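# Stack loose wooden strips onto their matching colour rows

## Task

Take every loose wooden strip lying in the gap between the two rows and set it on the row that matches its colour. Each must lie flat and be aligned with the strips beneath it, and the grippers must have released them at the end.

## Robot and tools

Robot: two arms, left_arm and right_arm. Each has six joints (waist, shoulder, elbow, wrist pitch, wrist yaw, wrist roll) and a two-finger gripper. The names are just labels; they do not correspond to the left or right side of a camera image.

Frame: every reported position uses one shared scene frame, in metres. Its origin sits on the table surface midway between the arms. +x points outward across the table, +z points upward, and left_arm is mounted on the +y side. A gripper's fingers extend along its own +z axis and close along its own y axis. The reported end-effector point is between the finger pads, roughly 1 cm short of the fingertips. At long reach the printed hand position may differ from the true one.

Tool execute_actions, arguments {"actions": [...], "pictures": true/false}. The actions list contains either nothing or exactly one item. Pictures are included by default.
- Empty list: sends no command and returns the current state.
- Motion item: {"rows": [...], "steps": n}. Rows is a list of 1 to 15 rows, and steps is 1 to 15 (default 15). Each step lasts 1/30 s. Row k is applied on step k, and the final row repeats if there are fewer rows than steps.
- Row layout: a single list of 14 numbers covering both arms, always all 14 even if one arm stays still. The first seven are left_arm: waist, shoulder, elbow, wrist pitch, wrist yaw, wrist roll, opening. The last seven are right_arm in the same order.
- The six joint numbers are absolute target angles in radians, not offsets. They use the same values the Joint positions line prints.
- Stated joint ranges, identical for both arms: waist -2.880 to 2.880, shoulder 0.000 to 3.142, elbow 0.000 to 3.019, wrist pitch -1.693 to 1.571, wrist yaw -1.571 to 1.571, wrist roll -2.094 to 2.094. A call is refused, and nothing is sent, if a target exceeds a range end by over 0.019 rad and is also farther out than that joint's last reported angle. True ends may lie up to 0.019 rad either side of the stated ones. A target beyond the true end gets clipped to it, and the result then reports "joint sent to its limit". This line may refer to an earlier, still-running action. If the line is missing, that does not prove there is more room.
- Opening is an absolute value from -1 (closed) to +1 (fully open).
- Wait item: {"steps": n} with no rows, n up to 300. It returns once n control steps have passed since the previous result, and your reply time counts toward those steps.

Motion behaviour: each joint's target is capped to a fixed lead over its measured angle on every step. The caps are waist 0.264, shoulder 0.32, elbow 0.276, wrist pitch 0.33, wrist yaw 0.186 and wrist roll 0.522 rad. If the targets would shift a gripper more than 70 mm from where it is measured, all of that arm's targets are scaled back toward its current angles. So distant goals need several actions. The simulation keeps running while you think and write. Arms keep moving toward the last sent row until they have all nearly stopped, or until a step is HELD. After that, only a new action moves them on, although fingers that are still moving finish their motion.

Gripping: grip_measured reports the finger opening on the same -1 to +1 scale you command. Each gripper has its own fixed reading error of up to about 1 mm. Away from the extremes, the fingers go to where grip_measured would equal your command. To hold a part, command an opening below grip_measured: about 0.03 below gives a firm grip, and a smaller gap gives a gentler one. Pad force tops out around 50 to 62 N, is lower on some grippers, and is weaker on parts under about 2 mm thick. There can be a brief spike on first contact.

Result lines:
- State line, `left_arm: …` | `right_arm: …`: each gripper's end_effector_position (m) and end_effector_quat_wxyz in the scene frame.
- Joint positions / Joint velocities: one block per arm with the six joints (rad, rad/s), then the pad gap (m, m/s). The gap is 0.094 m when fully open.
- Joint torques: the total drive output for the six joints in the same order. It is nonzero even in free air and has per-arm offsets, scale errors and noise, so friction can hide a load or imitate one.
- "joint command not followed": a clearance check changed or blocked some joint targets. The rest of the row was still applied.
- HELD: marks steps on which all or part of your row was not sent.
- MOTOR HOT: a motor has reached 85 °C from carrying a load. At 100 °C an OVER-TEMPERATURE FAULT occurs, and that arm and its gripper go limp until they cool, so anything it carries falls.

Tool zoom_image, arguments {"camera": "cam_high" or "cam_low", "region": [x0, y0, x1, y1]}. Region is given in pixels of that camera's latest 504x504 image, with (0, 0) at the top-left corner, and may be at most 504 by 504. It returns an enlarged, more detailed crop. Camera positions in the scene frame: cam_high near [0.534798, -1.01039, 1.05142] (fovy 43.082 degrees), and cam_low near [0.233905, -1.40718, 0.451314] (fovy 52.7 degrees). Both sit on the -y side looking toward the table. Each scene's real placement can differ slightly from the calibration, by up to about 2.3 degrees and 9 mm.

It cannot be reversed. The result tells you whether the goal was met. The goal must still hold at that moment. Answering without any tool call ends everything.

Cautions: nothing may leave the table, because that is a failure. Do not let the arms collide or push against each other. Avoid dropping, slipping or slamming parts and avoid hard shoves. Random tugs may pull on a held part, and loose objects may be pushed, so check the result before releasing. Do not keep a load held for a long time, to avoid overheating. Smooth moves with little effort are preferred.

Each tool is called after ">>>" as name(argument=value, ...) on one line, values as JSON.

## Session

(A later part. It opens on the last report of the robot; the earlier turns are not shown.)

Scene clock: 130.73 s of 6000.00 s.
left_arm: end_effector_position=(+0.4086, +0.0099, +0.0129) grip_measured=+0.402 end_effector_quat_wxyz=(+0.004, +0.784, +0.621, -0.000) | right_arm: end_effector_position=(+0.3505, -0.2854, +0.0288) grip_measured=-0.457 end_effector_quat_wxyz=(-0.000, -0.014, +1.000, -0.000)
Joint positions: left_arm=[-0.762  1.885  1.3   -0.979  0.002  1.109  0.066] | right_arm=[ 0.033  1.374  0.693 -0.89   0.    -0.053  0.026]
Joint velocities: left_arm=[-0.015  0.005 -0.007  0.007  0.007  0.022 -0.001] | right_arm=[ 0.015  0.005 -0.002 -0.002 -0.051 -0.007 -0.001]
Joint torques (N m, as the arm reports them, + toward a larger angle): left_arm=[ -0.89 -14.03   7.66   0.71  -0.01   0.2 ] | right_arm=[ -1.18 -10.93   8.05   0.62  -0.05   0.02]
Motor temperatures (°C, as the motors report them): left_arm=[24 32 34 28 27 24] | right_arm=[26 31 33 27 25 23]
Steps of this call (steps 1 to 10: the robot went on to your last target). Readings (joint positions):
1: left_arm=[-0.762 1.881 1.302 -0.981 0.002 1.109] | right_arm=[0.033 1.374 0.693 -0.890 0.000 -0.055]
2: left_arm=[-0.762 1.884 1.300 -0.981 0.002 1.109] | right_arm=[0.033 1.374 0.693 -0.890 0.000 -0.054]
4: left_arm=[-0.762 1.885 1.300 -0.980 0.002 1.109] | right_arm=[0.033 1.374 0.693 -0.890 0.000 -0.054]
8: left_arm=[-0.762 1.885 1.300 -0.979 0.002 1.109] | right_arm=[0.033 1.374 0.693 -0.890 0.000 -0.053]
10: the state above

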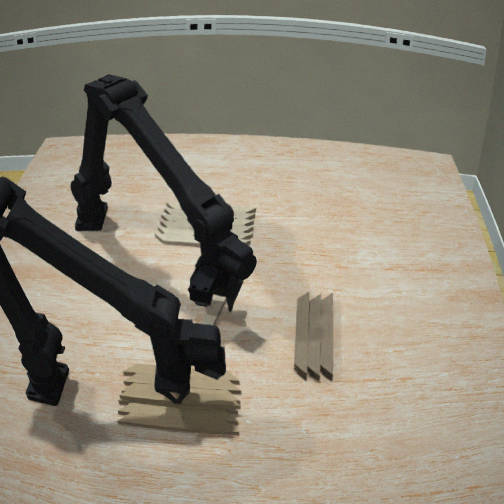

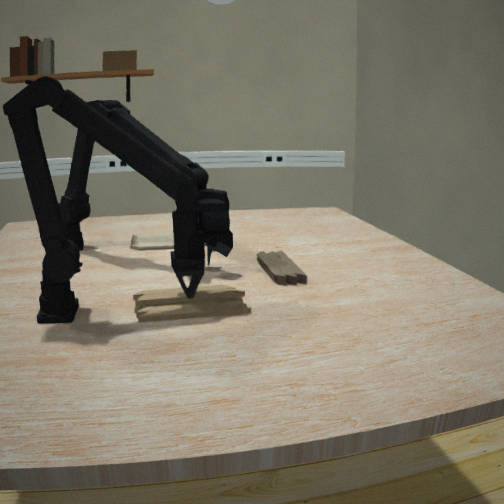

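>>> execute_actions(actions=[{"rows": [[-0.765,1.901,1.301,-0.969,0,1.12,0.4,0.043,1.359,0.691,-0.880,0,-0.044,-0.475],[-0.765,1.904,1.301,-0.969,0,1.12,0.4,0.043,1.359,0.688,-0.877,0,-0.044,-0.475],[-0.765,1.906,1.301,-0.969,0,1.12,0.4,0.043,1.359,0.685,-0.874,0,-0.044,-0.475],[-0.765,1.907,1.301,-0.969,0,1.12,0.4,0.043,1.359,0.682,-0.871,0,-0.044,-0.475],[-0.765,1.908,1.301,-0.969,0,1.12,0.4,0.043,1.359,0.679,-0.869,0,-0.044,-0.475],[-0.765,1.908,1.301,-0.969,0,1.12,0.4,0.043,1.359,0.677,-0.867,0,-0.044,-0.475],[-0.765,1.908,1.301,-0.969,0,1.12,0.28,0.043,1.359,0.675,-0.866,0,-0.044,-0.475],[-0.765,1.908,1.301,-0.969,0,1.12,0.14,0.043,1.359,0.674,-0.865,0,-0.044,-0.475],[-0.765,1.908,1.301,-0.969,0,1.12,0.0,0.043,1.359,0.674,-0.865,0,-0.044,-0.475],[-0.765,1.908,1.301,-0.969,0,1.12,-0.13,0.043,1.359,0.674,-0.865,0,-0.044,-0.475],[-0.765,1.908,1.301,-0.969,0,1.12,-0.23,0.043,1.359,0.674,-0.865,0,-0.044,-0.475],[-0.765,1.908,1.301,-0.969,0,1.12,-0.30,0.043,1.359,0.674,-0.865,0,-0.044,-0.475],[-0.765,1.908,1.301,-0.969,0,1.12,-0.35,0.043,1.359,0.674,-0.865,0,-0.044,-0.46],[-0.765,1.908,1.301,-0.969,0,1.12,-0.38,0.043,1.359,0.674,-0.865,0,-0.044,-0.44],[-0.765,1.908,1.301,-0.969,0,1.12,-0.40,0.043,1.359,0.674,-0.865,0,-0.044,-0.41]], "steps": 15}], pictures=false)

>>> execute_actions(actions=[{"rows": [[-0.765,1.908,1.301,-0.969,0,1.12,-0.42,0.043,1.359,0.674,-0.865,0,-0.044,-0.35],[-0.765,1.908,1.301,-0.969,0,1.12,-0.44,0.043,1.359,0.674,-0.865,0,-0.044,-0.25],[-0.765,1.908,1.301,-0.969,0,1.12,-0.455,0.043,1.359,0.674,-0.865,0,-0.044,-0.12],[-0.765,1.908,1.301,-0.969,0,1.12,-0.465,0.043,1.359,0.674,-0.865,0,-0.044,0.02],[-0.765,1.908,1.301,-0.969,0,1.12,-0.47,0.043,1.359,0.674,-0.865,0,-0.044,0.15],[-0.765,1.908,1.301,-0.969,0,1.12,-0.47,0.043,1.359,0.674,-0.865,0,-0.044,0.25],[-0.765,1.885,1.322,-0.978,0,1.12,-0.47,0.043,1.359,0.674,-0.865,0,-0.044,0.3],[-0.765,1.876,1.340,-0.988,0,1.12,-0.47,0.043,1.359,0.674,-0.865,0,-0.044,0.3],[-0.765,1.869,1.346,-0.999,0,1.12,-0.47,0.043,1.357,0.700,-0.874,0,-0.044,0.3],[-0.765,1.861,1.353,-1.014,0,1.12,-0.47,0.043,1.352,0.718,-0.884,0,-0.044,0.3],[-0.765,1.851,1.360,-1.031,0,1.12,-0.47,0.043,1.345,0.725,-0.896,0,-0.044,0.3],[-0.765,1.840,1.368,-1.050,0,1.12,-0.47,0.043,1.336,0.733,-0.912,0,-0.044,0.3],[-0.765,1.829,1.376,-1.068,0,1.12,-0.47,0.043,1.326,0.741,-0.931,0,-0.044,0.3],[-0.765,1.819,1.383,-1.085,0,1.12,-0.47,0.043,1.315,0.750,-0.951,0,-0.044,0.3],[-0.765,1.810,1.390,-1.099,0,1.12,-0.47,0.043,1.304,0.759,-0.972,0,-0.044,0.3]], "steps": 15}], pictures=false)

>>> execute_actions(actions=[{"rows": [[-0.765,1.802,1.395,-1.109,0,1.12,-0.47,0.043,1.293,0.768,-0.992,0,-0.044,0.3],[-0.765,1.797,1.399,-1.116,0,1.12,-0.47,0.043,1.284,0.776,-1.009,0,-0.044,0.3],[-0.765,1.794,1.401,-1.119,0,1.12,-0.47,0.043,1.276,0.782,-1.022,0,-0.044,0.3],[-0.765,1.793,1.402,-1.120,0,1.12,-0.47,0.043,1.271,0.787,-1.032,0,-0.044,0.3],[-0.759,1.792,1.390,-1.113,0,1.105,-0.47,0.043,1.268,0.789,-1.037,0,-0.044,0.3],[-0.751,1.788,1.372,-1.106,0,1.084,-0.47,0.043,1.267,0.790,-1.038,0,-0.044,0.3],[-0.743,1.783,1.352,-1.102,0,1.068,-0.47,0.043,1.267,0.790,-1.038,0,-0.044,0.3],[-0.732,1.775,1.339,-1.100,0,1.045,-0.47,0.043,1.267,0.790,-1.038,0,-0.044,0.3],[-0.719,1.765,1.326,-1.098,0,1.017,-0.47,0.043,1.267,0.790,-1.038,0,-0.044,0.3],[-0.702,1.753,1.311,-1.095,0,0.983,-0.47,0.043,1.267,0.790,-1.038,0,-0.044,0.3],[-0.684,1.739,1.293,-1.091,0,0.943,-0.47,0.043,1.267,0.790,-1.038,0,-0.044,0.3],[-0.663,1.724,1.273,-1.087,0,0.899,-0.47,0.043,1.267,0.790,-1.038,0,-0.044,0.3],[-0.639,1.707,1.251,-1.083,0,0.851,-0.47,0.043,1.267,0.790,-1.038,0,-0.044,0.3],[-0.614,1.689,1.228,-1.078,0,0.798,-0.47,0.043,1.267,0.790,-1.038,0,-0.044,0.3],[-0.588,1.669,1.203,-1.073,0,0.742,-0.47,0.043,1.267,0.790,-1.038,0,-0.044,0.3]], "steps": 15}], pictures=false)

>>> execute_actions(actions=[{"rows": [[-0.560,1.649,1.176,-1.067,0,0.684,-0.47,0.043,1.267,0.790,-1.038,0,-0.044,0.3],[-0.531,1.628,1.149,-1.062,0,0.623,-0.47,0.043,1.267,0.790,-1.038,0,-0.044,0.3],[-0.501,1.606,1.122,-1.056,0,0.562,-0.47,0.043,1.267,0.790,-1.038,0,-0.044,0.3],[-0.472,1.585,1.094,-1.051,0,0.499,-0.47,0.043,1.267,0.790,-1.038,0,-0.044,0.3],[-0.442,1.563,1.065,-1.045,0,0.436,-0.47,0.043,1.267,0.790,-1.038,0,-0.044,0.3],[-0.412,1.541,1.038,-1.039,0,0.375,-0.47,0.043,1.267,0.790,-1.038,0,-0.044,0.3],[-0.383,1.520,1.011,-1.034,0,0.314,-0.47,0.043,1.267,0.790,-1.038,0,-0.044,0.3],[-0.355,1.500,0.984,-1.028,0,0.256,-0.47,0.043,1.267,0.790,-1.038,0,-0.044,0.3],[-0.329,1.480,0.959,-1.023,0,0.200,-0.47,0.043,1.267,0.790,-1.038,0,-0.044,0.3],[-0.304,1.462,0.936,-1.018,0,0.147,-0.47,0.043,1.267,0.790,-1.038,0,-0.044,0.3],[-0.280,1.445,0.914,-1.014,0,0.099,-0.47,0.043,1.267,0.790,-1.038,0,-0.044,0.3],[-0.259,1.430,0.894,-1.010,0,0.055,-0.47,0.043,1.267,0.790,-1.038,0,-0.044,0.3],[-0.241,1.416,0.876,-1.006,0,0.015,-0.47,0.043,1.267,0.790,-1.038,0,-0.044,0.3],[-0.224,1.404,0.861,-1.003,0,-0.019,-0.47,0.043,1.267,0.790,-1.038,0,-0.044,0.3],[-0.211,1.394,0.848,-1.001,0,-0.047,-0.47,0.043,1.267,0.790,-1.038,0,-0.044,0.3]], "steps": 15}], pictures=false)

>>> execute_actions(actions=[{"rows": [[-0.200,1.386,0.838,-0.999,0,-0.070,-0.47,0.043,1.267,0.790,-1.038,0,-0.044,0.3],[-0.192,1.381,0.831,-0.997,0,-0.086,-0.47,0.043,1.267,0.790,-1.038,0,-0.044,0.3],[-0.188,1.377,0.826,-0.996,0,-0.096,-0.47,0.043,1.267,0.790,-1.038,0,-0.044,0.3],[-0.186,1.376,0.825,-0.996,0,-0.099,-0.47,0.043,1.267,0.790,-1.038,0,-0.044,0.3],[-0.186,1.401,0.824,-0.994,0,-0.099,-0.47,0.043,1.267,0.790,-1.038,0,-0.044,0.3],[-0.186,1.405,0.821,-0.987,0,-0.099,-0.47,0.043,1.267,0.790,-1.038,0,-0.044,0.3],[-0.186,1.411,0.817,-0.977,0,-0.099,-0.47,0.043,1.267,0.790,-1.038,0,-0.044,0.3],[-0.186,1.419,0.812,-0.964,0,-0.099,-0.47,0.043,1.267,0.790,-1.038,0,-0.044,0.3],[-0.186,1.428,0.805,-0.949,0,-0.099,-0.47,0.043,1.267,0.790,-1.038,0,-0.044,0.3],[-0.186,1.438,0.799,-0.933,0,-0.099,-0.47,0.043,1.267,0.790,-1.038,0,-0.044,0.3],[-0.186,1.447,0.792,-0.918,0,-0.099,-0.47,0.043,1.267,0.790,-1.038,0,-0.044,0.3],[-0.186,1.455,0.787,-0.905,0,-0.099,-0.47,0.043,1.267,0.790,-1.038,0,-0.044,0.3],[-0.186,1.461,0.783,-0.895,0,-0.099,-0.47,0.043,1.267,0.790,-1.038,0,-0.044,0.3],[-0.186,1.465,0.780,-0.888,0,-0.099,-0.47,0.043,1.267,0.790,-1.038,0,-0.044,0.3],[-0.186,1.466,0.779,-0.886,0,-0.099,-0.47,0.043,1.267,0.790,-1.038,0,-0.044,0.3]], "steps": 15}], pictures=false)

>>> execute_actions(actions=[{"steps": 12}])

>>> zoom_image(camera="cam_high", region=[145, 190, 265, 260])

>>> zoom_image(camera="cam_high", region=[110, 340, 250, 450])

Scene clock: 170.03 s of 6000.00 s.
left_arm: end_effector_position=(+0.4086, +0.0099, +0.0129) grip_measured=-0.386 end_effector_quat_wxyz=(+0.004, +0.784, +0.621, -0.000) | right_arm: end_effector_position=(+0.3463, -0.2853, +0.0241) grip_measured=-0.417 end_effector_quat_wxyz=(-0.001, -0.014, +1.000, -0.000)
Joint positions: left_arm=[-0.762  1.885  1.3   -0.979  0.002  1.109  0.029] | right_arm=[ 0.033  1.373  0.676 -0.875  0.    -0.052  0.027]
Joint velocities: left_arm=[-0.005 -0.015 -0.007 -0.007  0.051  0.037 -0.023] | right_arm=[-0.005 -0.005 -0.002 -0.002 -0.022 -0.051  0.02 ]
Joint torques (N m, as the arm reports them, + toward a larger angle): left_arm=[ -1.13 -13.94   7.57   0.7   -0.01   0.2 ] | right_arm=[ -1.16 -11.15   7.75   0.65  -0.05   0.01]
Motor temperatures (°C, as the motors report them): left_arm=[24 32 33 28 27 24] | right_arm=[26 31 33 27 25 23]
Steps of this call (steps 1 to 15: the robot went on to your last target; steps 16 to 90: nothing new was sent; then 35.80 s passed at rest; steps 91 to 105: all 15 steps of this action). Readings (joint positions):
91: left_arm=[-0.762 1.885 1.300 -0.979 0.002 1.109] | right_arm=[0.033 1.374 0.693 -0.890 0.000 -0.052]
92: left_arm=[-0.762 1.885 1.300 -0.979 0.002 1.109] | right_arm=[0.033 1.374 0.692 -0.890 0.000 -0.052]
94: left_arm=[-0.762 1.885 1.300 -0.979 0.002 1.109] | right_arm=[0.033 1.374 0.690 -0.885 0.000 -0.052]
98: left_arm=[-0.762 1.885 1.300 -0.979 0.002 1.109] | right_arm=[0.033 1.374 0.679 -0.877 0.000 -0.052]
105: the state above

Scene clock: 170.53 s of 6000.00 s.
left_arm: end_effector_position=(+0.4006, +0.0165, +0.0249) grip_measured=-0.455 end_effector_quat_wxyz=(-0.022, +0.784, +0.621, -0.006) | right_arm: end_effector_position=(+0.3396, -0.2851, +0.0333) grip_measured=+0.298 end_effector_quat_wxyz=(-0.012, -0.014, +1.000, +0.000)
Joint positions: left_arm=[-0.762  1.874  1.319 -1.061  0.002  1.109  0.026] | right_arm=[ 0.033  1.351  0.686 -0.93   0.    -0.052  0.061]
Joint velocities: left_arm=[-0.015 -0.19   0.154 -0.481  0.022 -0.007 -0.   ] | right_arm=[-0.015 -0.288  0.139 -0.554 -0.095  0.081  0.002]
Joint torques (N m, as the arm reports them, + toward a larger angle): left_arm=[ -1.45 -18.61  12.32   0.37  -0.02   0.18] | right_arm=[ -1.05 -11.85  13.86   0.28  -0.05   0.01]
Motor temperatures (°C, as the motors report them): left_arm=[24 32 33 28 27 24] | right_arm=[26 31 33 27 25 23]
Steps of this call (steps 1 to 15: all 15 steps of this action). Readings (joint positions):
1: left_arm=[-0.762 1.885 1.300 -0.979 0.002 1.109] | right_arm=[0.033 1.373 0.676 -0.875 0.000 -0.052]
2: left_arm=[-0.762 1.885 1.300 -0.979 0.002 1.109] | right_arm=[0.033 1.373 0.676 -0.875 0.000 -0.052]
4: left_arm=[-0.762 1.885 1.300 -0.979 0.002 1.109] | right_arm=[0.033 1.373 0.676 -0.874 0.000 -0.052]
8: left_arm=[-0.762 1.885 1.300 -0.979 0.002 1.109] | right_arm=[0.033 1.373 0.676 -0.874 0.000 -0.052]
15: the state above

Scene clock: 171.03 s of 6000.00 s.
left_arm: end_effector_position=(+0.4109, +0.0691, +0.0733) grip_measured=-0.455 end_effector_quat_wxyz=(+0.005, +0.688, +0.725, -0.000) | right_arm: end_effector_position=(+0.3499, -0.2854, +0.0771) grip_measured=+0.298 end_effector_quat_wxyz=(+0.010, -0.014, +1.000, -0.000)
Joint positions: left_arm=[-0.666  1.727  1.251 -1.086  0.002  0.922  0.026] | right_arm=[ 0.033  1.267  0.749 -1.031  0.    -0.052  0.061]
Joint velocities: left_arm=[ 0.786 -0.415 -0.691  0.129  0.022 -1.121 -0.001] | right_arm=[ 0.015 -0.005 -0.002 -0.007 -0.037 -0.081  0.   ]
Joint torques (N m, as the arm reports them, + toward a larger angle): left_arm=[  0.56 -14.95   7.51   0.63   0.    -0.08] | right_arm=[-1.22 -8.88 12.71 -0.04 -0.06  0.01]
Motor temperatures (°C, as the motors report them): left_arm=[24 32 33 28 27 24] | right_arm=[26 31 33 27 25 23]
Steps of this call (steps 1 to 15: all 15 steps of this action). Readings (joint positions):
1: left_arm=[-0.762 1.866 1.324 -1.076 0.002 1.109] | right_arm=[0.033 1.341 0.692 -0.949 0.000 -0.052]
2: left_arm=[-0.762 1.858 1.329 -1.088 0.002 1.109] | right_arm=[0.033 1.330 0.700 -0.968 0.000 -0.052]
4: left_arm=[-0.762 1.837 1.341 -1.104 0.002 1.109] | right_arm=[0.033 1.305 0.718 -1.000 0.000 -0.052]
8: left_arm=[-0.759 1.798 1.346 -1.106 0.002 1.095] | right_arm=[0.033 1.270 0.745 -1.026 0.000 -0.052]
15: the state above

Scene clock: 171.53 s of 6000.00 s.
left_arm: end_effector_position=(+0.3617, +0.2856, +0.0702) grip_measured=-0.455 end_effector_quat_wxyz=(+0.002, +0.155, +0.988, -0.001) | right_arm: end_effector_position=(+0.3498, -0.2854, +0.0771) grip_measured=+0.298 end_effector_quat_wxyz=(+0.010, -0.014, +1.000, -0.000)
Joint positions: left_arm=[-0.232  1.423  0.875 -1.019  0.002  0.147  0.026] | right_arm=[ 0.033  1.267  0.749 -1.032  0.    -0.052  0.061]
Joint velocities: left_arm=[ 0.444 -0.405 -0.476  0.085 -0.051 -1.253  0.   ] | right_arm=[-0.005 -0.005  0.002 -0.007  0.037 -0.022 -0.   ]
Joint torques (N m, as the arm reports them, + toward a larger angle): left_arm=[-2.34 -9.27  7.93  0.96 -0.06  0.  ] | right_arm=[-1.18 -9.48 12.67  0.03 -0.05  0.01]
Motor temperatures (°C, as the motors report them): left_arm=[24 32 33 28 27 24] | right_arm=[26 31 33 27 25 23]
Steps of this call (steps 1 to 15: all 15 steps of this action). Readings (joint positions):
1: left_arm=[-0.637 1.712 1.226 -1.082 0.002 0.880] | right_arm=[0.033 1.267 0.749 -1.032 0.000 -0.052]
2: left_arm=[-0.606 1.695 1.199 -1.077 0.002 0.834] | right_arm=[0.033 1.267 0.749 -1.032 0.000 -0.052]
4: left_arm=[-0.536 1.658 1.143 -1.067 0.002 0.734] | right_arm=[0.033 1.267 0.749 -1.032 0.000 -0.052]
8: left_arm=[-0.397 1.567 1.032 -1.046 0.002 0.510] | right_arm=[0.033 1.267 0.749 -1.032 0.000 -0.052]
15: the state above

Scene clock: 172.03 s of 6000.00 s.
left_arm: end_effector_position=(+0.3503, +0.3037, +0.0372) grip_measured=-0.455 end_effector_quat_wxyz=(+0.005, +0.020, +1.000, -0.002) | right_arm: end_effector_position=(+0.3498, -0.2854, +0.0771) grip_measured=+0.298 end_effector_quat_wxyz=(+0.010, -0.014, +1.000, -0.000)
Joint positions: left_arm=[-0.186  1.441  0.789 -0.908  0.002 -0.078  0.026] | right_arm=[ 0.033  1.267  0.749 -1.032  0.    -0.052  0.061]
Joint velocities: left_arm=[ 0.005  0.269 -0.144  0.212 -0.007 -0.095 -0.001] | right_arm=[ 0.005  0.005 -0.012  0.007 -0.051  0.022 -0.   ]
Joint torques (N m, as the arm reports them, + toward a larger angle): left_arm=[-0.28 -8.11  6.99  1.06 -0.09 -0.07] | right_arm=[-1.15 -9.06 12.72  0.02 -0.05  0.01]
Motor temperatures (°C, as the motors report them): left_arm=[24 32 33 28 27 24] | right_arm=[26 31 33 27 25 23]
Steps of this call (steps 1 to 15: all 15 steps of this action). Readings (joint positions):
1: left_arm=[-0.218 1.411 0.860 -1.017 0.002 0.107] | right_arm=[0.033 1.267 0.749 -1.032 0.000 -0.052]
2: left_arm=[-0.207 1.402 0.847 -1.015 0.002 0.071] | right_arm=[0.033 1.267 0.749 -1.032 0.000 -0.052]
4: left_arm=[-0.191 1.391 0.830 -1.012 0.002 0.015] | right_arm=[0.033 1.267 0.749 -1.032 0.000 -0.052]
8: left_arm=[-0.186 1.393 0.819 -0.995 0.002 -0.045] | right_arm=[0.033 1.267 0.749 -1.032 0.000 -0.052]
15: the state above

Scene clock: 172.43 s of 6000.00 s.
left_arm: end_effector_position=(+0.3455, +0.3042, +0.0271) grip_measured=-0.455 end_effector_quat_wxyz=(-0.004, +0.016, +1.000, -0.001) | right_arm: end_effector_position=(+0.3498, -0.2854, +0.0771) grip_measured=+0.298 end_effector_quat_wxyz=(+0.010, -0.014, +1.000, -0.000)
Joint positions: left_arm=[-0.186  1.461  0.776 -0.895  0.002 -0.085  0.026] | right_arm=[ 0.033  1.267  0.749 -1.032  0.    -0.052  0.061]
Joint velocities: left_arm=[-0.015  0.005 -0.022 -0.002 -0.037 -0.051  0.001] | right_arm=[-0.005 -0.034  0.012  0.007 -0.007 -0.037 -0.001]
Joint torques (N m, as the arm reports them, + toward a larger angle): left_arm=[-1.67 -7.35  7.1   0.89 -0.06 -0.02] | right_arm=[-1.22 -8.96 12.7   0.05 -0.05  0.01]
Motor temperatures (°C, as the motors report them): left_arm=[24 32 33 28 27 24] | right_arm=[26 31 33 27 25 23]
Steps of this call (steps 1 to 12: the robot went on to your last target). Readings (joint positions):
1: left_arm=[-0.186 1.449 0.784 -0.903 0.002 -0.080] | right_arm=[0.033 1.267 0.749 -1.032 0.000 -0.052]
2: left_arm=[-0.186 1.455 0.781 -0.900 0.002 -0.081] | right_arm=[0.033 1.267 0.749 -1.032 0.000 -0.052]
4: left_arm=[-0.186 1.461 0.776 -0.898 0.002 -0.083] | right_arm=[0.033 1.267 0.749 -1.032 0.000 -0.052]
8: left_arm=[-0.186 1.461 0.776 -0.896 0.002 -0.085] | right_arm=[0.033 1.267 0.749 -1.032 0.000 -0.052]
12: the state above

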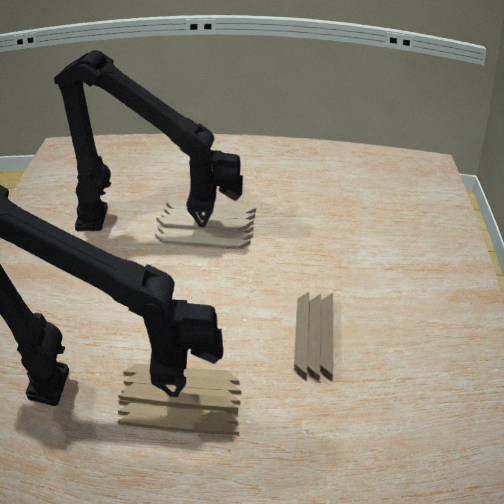

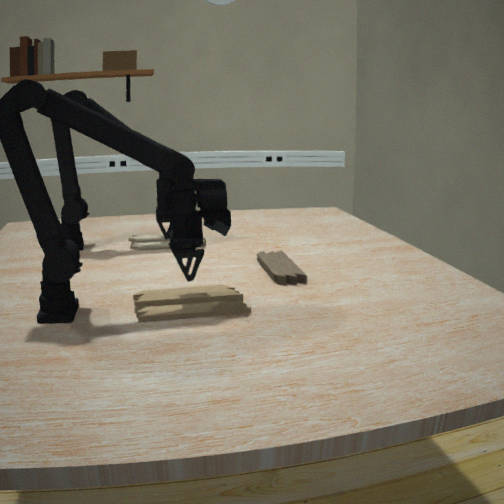

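Region (145, 190, 265, 260) of cam_high's 504x504 image, scaled by 4.200, with more detail than that image has; it fills the top 294 rows of this view, and the rest is white.

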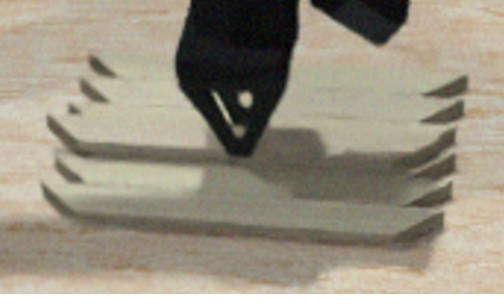

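Region (110, 340, 250, 450) of cam_high's 504x504 image, scaled by 3.600, with more detail than that image has; it fills the top 396 rows of this view, and the rest is white.

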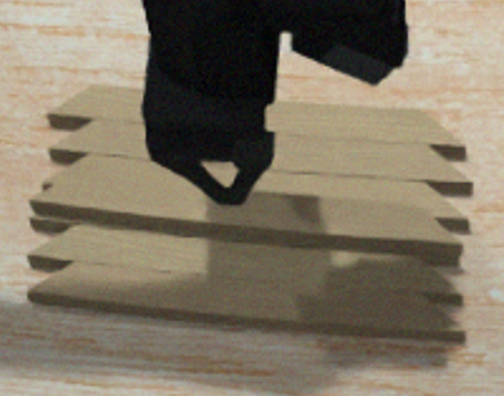

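>>> zoom_image(camera="cam_high", region=[215, 200, 265, 250])

>>> zoom_image(camera="cam_high", region=[150, 200, 200, 250])

Region (215, 200, 265, 250) of cam_high's 504x504 image, scaled by 10.080, with more detail than that image has.

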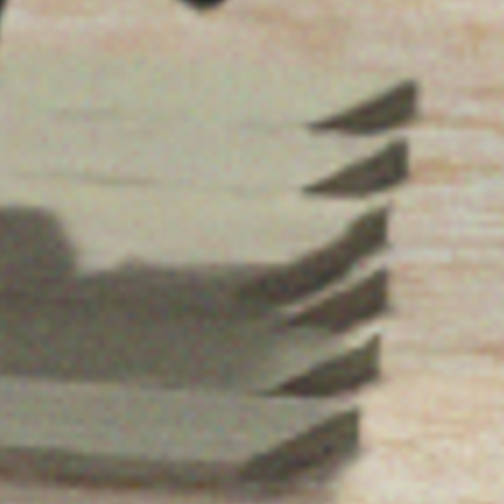

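Region (150, 200, 200, 250) of cam_high's 504x504 image, scaled by 10.080, with more detail than that image has.

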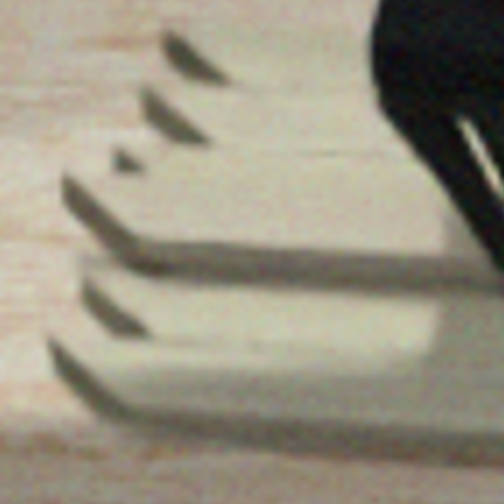

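>>> execute_actions(actions=[{"rows": [[-0.183,1.466,0.800,-0.886,0,-0.090,-0.47,0.043,1.267,0.790,-1.038,0,-0.044,0.3],[-0.180,1.466,0.818,-0.885,0,-0.082,-0.47,0.043,1.267,0.790,-1.038,0,-0.044,0.3],[-0.177,1.468,0.828,-0.883,0,-0.076,-0.47,0.043,1.267,0.790,-1.038,0,-0.044,0.3],[-0.174,1.473,0.835,-0.881,0,-0.071,-0.47,0.043,1.267,0.790,-1.038,0,-0.044,0.3],[-0.172,1.479,0.840,-0.879,0,-0.068,-0.47,0.043,1.267,0.790,-1.038,0,-0.044,0.3],[-0.171,1.485,0.842,-0.877,0,-0.066,-0.47,0.043,1.267,0.790,-1.038,0,-0.044,0.3],[-0.170,1.490,0.842,-0.875,0,-0.066,-0.47,0.043,1.267,0.790,-1.038,0,-0.044,0.3],[-0.170,1.494,0.842,-0.873,0,-0.066,-0.47,0.043,1.267,0.790,-1.038,0,-0.044,0.3],[-0.170,1.497,0.842,-0.872,0,-0.066,-0.47,0.043,1.267,0.790,-1.038,0,-0.044,0.3],[-0.170,1.499,0.842,-0.871,0,-0.066,-0.47,0.043,1.267,0.790,-1.038,0,-0.044,0.3],[-0.170,1.499,0.842,-0.871,0,-0.066,-0.47,0.043,1.267,0.790,-1.038,0,-0.044,0.3],[-0.170,1.499,0.842,-0.871,0,-0.066,-0.47,0.043,1.267,0.790,-1.038,0,-0.044,0.3],[-0.170,1.499,0.815,-0.871,0,-0.066,-0.47,0.043,1.267,0.790,-1.038,0,-0.044,0.3],[-0.170,1.499,0.804,-0.871,0,-0.066,-0.47,0.043,1.267,0.790,-1.038,0,-0.044,0.3],[-0.170,1.499,0.800,-0.871,0,-0.066,-0.47,0.043,1.267,0.790,-1.038,0,-0.044,0.3]], "steps": 15}], pictures=false)

>>> execute_actions(actions=[{"rows": [[-0.170,1.499,0.797,-0.871,0,-0.066,-0.47,0.043,1.267,0.790,-1.038,0,-0.044,0.3],[-0.170,1.499,0.795,-0.871,0,-0.066,-0.47,0.043,1.267,0.790,-1.038,0,-0.044,0.3],[-0.170,1.499,0.793,-0.871,0,-0.066,-0.47,0.043,1.267,0.790,-1.038,0,-0.044,0.3],[-0.170,1.499,0.792,-0.871,0,-0.066,-0.47,0.043,1.267,0.790,-1.038,0,-0.044,0.3]], "steps": 10}])

>>> zoom_image(camera="cam_high", region=[145, 190, 265, 260])

Scene clock: 184.47 s of 6000.00 s.
left_arm: end_effector_position=(+0.3597, +0.3057, +0.0273) grip_measured=-0.455 end_effector_quat_wxyz=(+0.005, +0.015, +1.000, -0.001) | right_arm: end_effector_position=(+0.3498, -0.2854, +0.0771) grip_measured=+0.298 end_effector_quat_wxyz=(+0.010, -0.014, +1.000, -0.000)
Joint positions: left_arm=[-0.177  1.483  0.802 -0.88   0.002 -0.08   0.026] | right_arm=[ 0.033  1.267  0.749 -1.032  0.    -0.052  0.061]
Joint velocities: left_arm=[ 0.005  0.015  0.007 -0.017 -0.022  0.022 -0.   ] | right_arm=[-0.005 -0.015  0.012 -0.012  0.022  0.007  0.001]
Joint torques (N m, as the arm reports them, + toward a larger angle): left_arm=[-0.38 -9.18  6.7   0.79 -0.06  0.17] | right_arm=[-1.19 -9.   12.72  0.04 -0.04  0.01]
Motor temperatures (°C, as the motors report them): left_arm=[24 32 33 28 27 24] | right_arm=[26 30 34 27 25 23]
Steps of this call (steps 1 to 30: the robot went on to your last target; steps 31 to 90: nothing new was sent; then 8.53 s passed at rest; steps 91 to 105: all 15 steps of this action). Readings (joint positions):
91: left_arm=[-0.186 1.461 0.776 -0.895 0.002 -0.086] | right_arm=[0.033 1.267 0.749 -1.032 0.000 -0.052]
92: left_arm=[-0.186 1.461 0.776 -0.895 0.002 -0.086] | right_arm=[0.033 1.267 0.749 -1.032 0.000 -0.052]
94: left_arm=[-0.186 1.461 0.778 -0.895 0.002 -0.085] | right_arm=[0.033 1.267 0.749 -1.032 0.000 -0.052]
98: left_arm=[-0.181 1.466 0.792 -0.888 0.002 -0.082] | right_arm=[0.033 1.267 0.749 -1.032 0.000 -0.052]
105: the state above

Scene clock: 184.80 s of 6000.00 s.
left_arm: end_effector_position=(+0.3589, +0.3058, +0.0268) grip_measured=-0.455 end_effector_quat_wxyz=(+0.004, +0.015, +1.000, -0.001) | right_arm: end_effector_position=(+0.3498, -0.2854, +0.0771) grip_measured=+0.298 end_effector_quat_wxyz=(+0.010, -0.014, +1.000, -0.000)
Joint positions: left_arm=[-0.177  1.483  0.8   -0.88   0.002 -0.079  0.026] | right_arm=[ 0.033  1.267  0.749 -1.032  0.    -0.052  0.061]
Joint velocities: left_arm=[-0.005  0.005 -0.002  0.007 -0.095 -0.051  0.001] | right_arm=[ 0.005 -0.015 -0.022 -0.002  0.022 -0.037 -0.001]
Joint torques (N m, as the arm reports them, + toward a larger angle): left_arm=[ 0.25 -8.71  6.17  0.88 -0.08  0.18] | right_arm=[-1.16 -9.13 12.71  0.05 -0.05  0.01]
Motor temperatures (°C, as the motors report them): left_arm=[24 32 33 28 27 24] | right_arm=[26 30 34 27 25 23]
Steps of this call (steps 1 to 10: all 10 steps of this action). Readings (joint positions):
1: left_arm=[-0.177 1.483 0.802 -0.880 0.002 -0.079] | right_arm=[0.033 1.267 0.749 -1.032 0.000 -0.052]
2: left_arm=[-0.177 1.483 0.801 -0.880 0.002 -0.079] | right_arm=[0.033 1.267 0.749 -1.032 0.000 -0.052]
4: left_arm=[-0.177 1.483 0.800 -0.880 0.002 -0.079] | right_arm=[0.033 1.267 0.749 -1.032 0.000 -0.052]
8: left_arm=[-0.177 1.483 0.800 -0.880 0.002 -0.079] | right_arm=[0.033 1.267 0.749 -1.032 0.000 -0.052]
10: the state above

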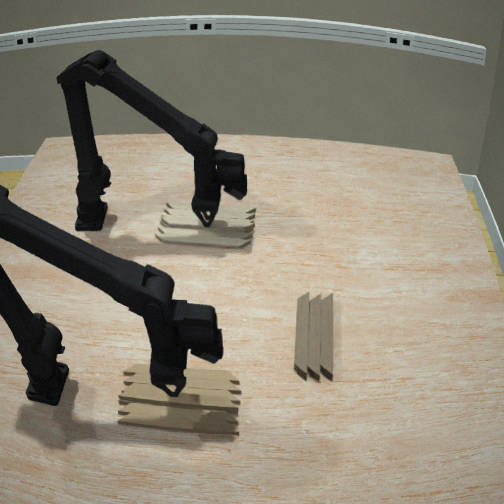

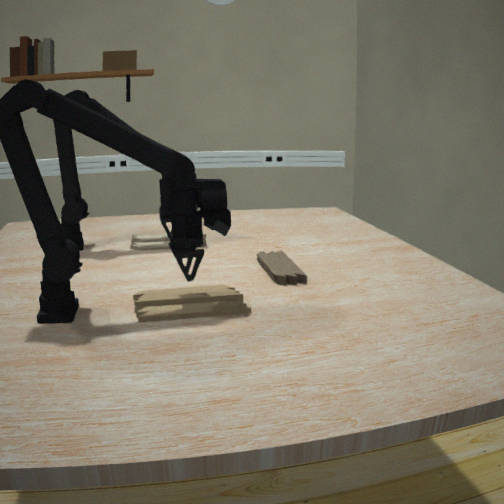

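Region (145, 190, 265, 260) of cam_high's 504x504 image, scaled by 4.200, with more detail than that image has; it fills the top 294 rows of this view, and the rest is white.

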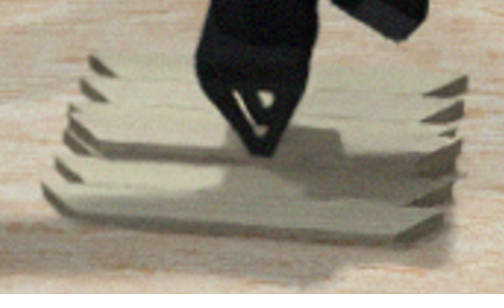

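>>> execute_actions(actions=[{"rows": [[-0.170,1.499,0.798,-0.871,0,-0.066,-0.46,0.043,1.267,0.790,-1.038,0,-0.044,0.3],[-0.170,1.499,0.798,-0.871,0,-0.066,-0.44,0.043,1.267,0.790,-1.038,0,-0.044,0.3],[-0.170,1.499,0.798,-0.871,0,-0.066,-0.41,0.043,1.267,0.790,-1.038,0,-0.044,0.3],[-0.170,1.499,0.798,-0.871,0,-0.066,-0.34,0.043,1.267,0.790,-1.038,0,-0.044,0.3],[-0.170,1.499,0.798,-0.871,0,-0.066,-0.24,0.043,1.267,0.790,-1.038,0,-0.044,0.3],[-0.170,1.499,0.798,-0.871,0,-0.066,-0.11,0.043,1.267,0.790,-1.038,0,-0.044,0.3],[-0.170,1.499,0.798,-0.871,0,-0.066,0.03,0.043,1.267,0.790,-1.038,0,-0.044,0.3],[-0.170,1.499,0.798,-0.871,0,-0.066,0.15,0.043,1.267,0.790,-1.038,0,-0.044,0.3],[-0.170,1.485,0.815,-0.873,0,-0.066,0.25,0.043,1.267,0.790,-1.038,0,-0.044,0.3],[-0.170,1.472,0.835,-0.877,0,-0.066,0.3,0.043,1.267,0.790,-1.038,0,-0.044,0.3],[-0.170,1.464,0.844,-0.884,0,-0.066,0.3,0.043,1.267,0.790,-1.038,0,-0.044,0.3],[-0.170,1.456,0.852,-0.894,0,-0.066,0.3,0.043,1.267,0.790,-1.038,0,-0.044,0.3],[-0.170,1.447,0.860,-0.908,0,-0.066,0.3,0.043,1.267,0.790,-1.038,0,-0.044,0.3],[-0.170,1.437,0.868,-0.926,0,-0.066,0.3,0.043,1.267,0.790,-1.038,0,-0.044,0.3],[-0.170,1.427,0.876,-0.946,0,-0.066,0.3,0.043,1.267,0.790,-1.038,0,-0.044,0.3]], "steps": 15}], pictures=false)

>>> execute_actions(actions=[{"rows": [[-0.170,1.417,0.884,-0.966,0,-0.066,0.3,0.043,1.267,0.790,-1.038,0,-0.044,0.3],[-0.170,1.408,0.891,-0.986,0,-0.066,0.3,0.043,1.267,0.790,-1.038,0,-0.044,0.3],[-0.170,1.400,0.897,-1.003,0,-0.066,0.3,0.043,1.267,0.790,-1.038,0,-0.044,0.3],[-0.170,1.394,0.901,-1.016,0,-0.066,0.3,0.043,1.267,0.790,-1.038,0,-0.044,0.3],[-0.170,1.389,0.904,-1.024,0,-0.066,0.3,0.043,1.267,0.790,-1.038,0,-0.044,0.3],[-0.170,1.386,0.905,-1.028,0,-0.066,0.3,0.043,1.267,0.790,-1.038,0,-0.044,0.3]], "steps": 15}])

>>> zoom_image(camera="cam_high", region=[145, 190, 265, 260])

>>> zoom_image(camera="cam_high", region=[110, 370, 250, 440])

Scene clock: 190.37 s of 6000.00 s.
left_arm: end_effector_position=(+0.3580, +0.3059, +0.0331) grip_measured=+0.298 end_effector_quat_wxyz=(-0.000, +0.015, +1.000, -0.001) | right_arm: end_effector_position=(+0.3498, -0.2854, +0.0771) grip_measured=+0.298 end_effector_quat_wxyz=(+0.010, -0.014, +1.000, -0.000)
Joint positions: left_arm=[-0.177  1.474  0.811 -0.908  0.002 -0.079  0.061] | right_arm=[ 0.033  1.267  0.749 -1.032  0.    -0.052  0.061]
Joint velocities: left_arm=[-0.015 -0.161  0.173 -0.432 -0.022 -0.007  0.001] | right_arm=[-0.005 -0.005 -0.017 -0.022 -0.007  0.066  0.   ]
Joint torques (N m, as the arm reports them, + toward a larger angle): left_arm=[ -0.85 -12.6   11.28   0.34  -0.07   0.19] | right_arm=[-1.11 -9.07 12.72  0.05 -0.04  0.01]
Motor temperatures (°C, as the motors report them): left_arm=[24 31 33 28 27 24] | right_arm=[26 30 35 27 25 23]
Steps of this call (steps 1 to 15: the robot went on to your last target; steps 16 to 90: nothing new was sent; then 2.07 s passed at rest; steps 91 to 105: all 15 steps of this action). Readings (joint positions):
91: left_arm=[-0.177 1.483 0.800 -0.880 0.002 -0.079] | right_arm=[0.033 1.267 0.749 -1.032 0.000 -0.052]
92: left_arm=[-0.177 1.483 0.800 -0.880 0.002 -0.079] | right_arm=[0.033 1.267 0.749 -1.032 0.000 -0.052]
94: left_arm=[-0.177 1.483 0.800 -0.880 0.002 -0.079] | right_arm=[0.033 1.267 0.749 -1.032 0.000 -0.052]
98: left_arm=[-0.177 1.483 0.800 -0.880 0.002 -0.079] | right_arm=[0.033 1.267 0.749 -1.032 0.000 -0.052]
105: the state above

Scene clock: 190.87 s of 6000.00 s.
left_arm: end_effector_position=(+0.3635, +0.3053, +0.0807) grip_measured=+0.298 end_effector_quat_wxyz=(+0.017, +0.015, +1.000, -0.003) | right_arm: end_effector_position=(+0.3498, -0.2854, +0.0771) grip_measured=+0.298 end_effector_quat_wxyz=(+0.010, -0.014, +1.000, -0.000)
Joint positions: left_arm=[-0.177  1.386  0.869 -1.02   0.002 -0.079  0.061] | right_arm=[ 0.033  1.267  0.749 -1.032  0.    -0.052  0.061]
Joint velocities: left_arm=[-0.005 -0.005 -0.002 -0.012 -0.066 -0.037 -0.001] | right_arm=[-0.015  0.015  0.007  0.027 -0.007  0.037 -0.001]
Joint torques (N m, as the arm reports them, + toward a larger angle): left_arm=[-0.33 -7.54 10.56  0.23 -0.09  0.21] | right_arm=[-1.13 -9.08 12.7   0.05 -0.05  0.01]
Motor temperatures (°C, as the motors report them): left_arm=[24 31 33 28 27 24] | right_arm=[26 30 35 27 25 23]
Steps of this call (steps 1 to 15: all 15 steps of this action). Readings (joint positions):
1: left_arm=[-0.177 1.467 0.818 -0.925 0.002 -0.079] | right_arm=[0.033 1.267 0.749 -1.032 0.000 -0.052]
2: left_arm=[-0.177 1.458 0.825 -0.942 0.002 -0.079] | right_arm=[0.033 1.267 0.749 -1.032 0.000 -0.052]
4: left_arm=[-0.177 1.436 0.841 -0.977 0.002 -0.079] | right_arm=[0.033 1.267 0.749 -1.032 0.000 -0.052]
8: left_arm=[-0.177 1.395 0.865 -1.013 0.002 -0.079] | right_arm=[0.033 1.267 0.749 -1.032 0.000 -0.052]
15: the state above

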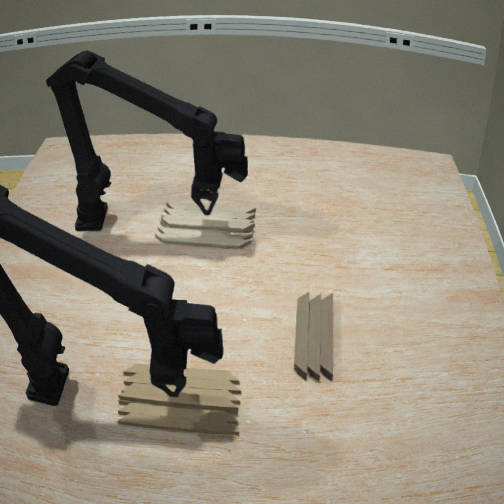

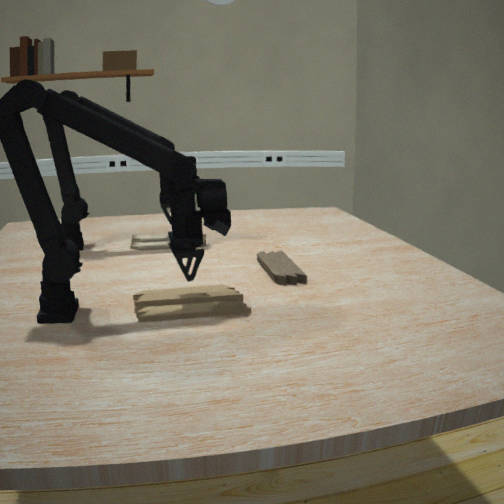

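Region (145, 190, 265, 260) of cam_high's 504x504 image, scaled by 4.200, with more detail than that image has; it fills the top 294 rows of this view, and the rest is white.

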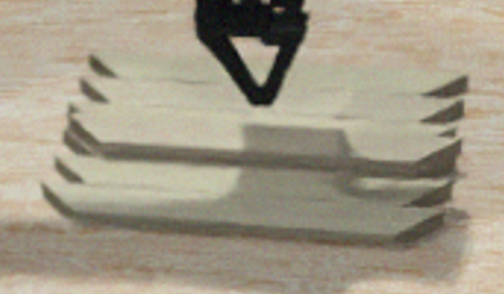

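Region (110, 370, 250, 440) of cam_high's 504x504 image, scaled by 3.600, with more detail than that image has.

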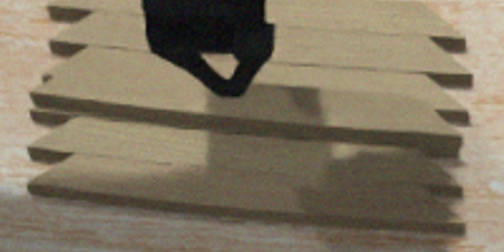

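>>> finished_scene(scene=2)

The scene is finished: the task was done.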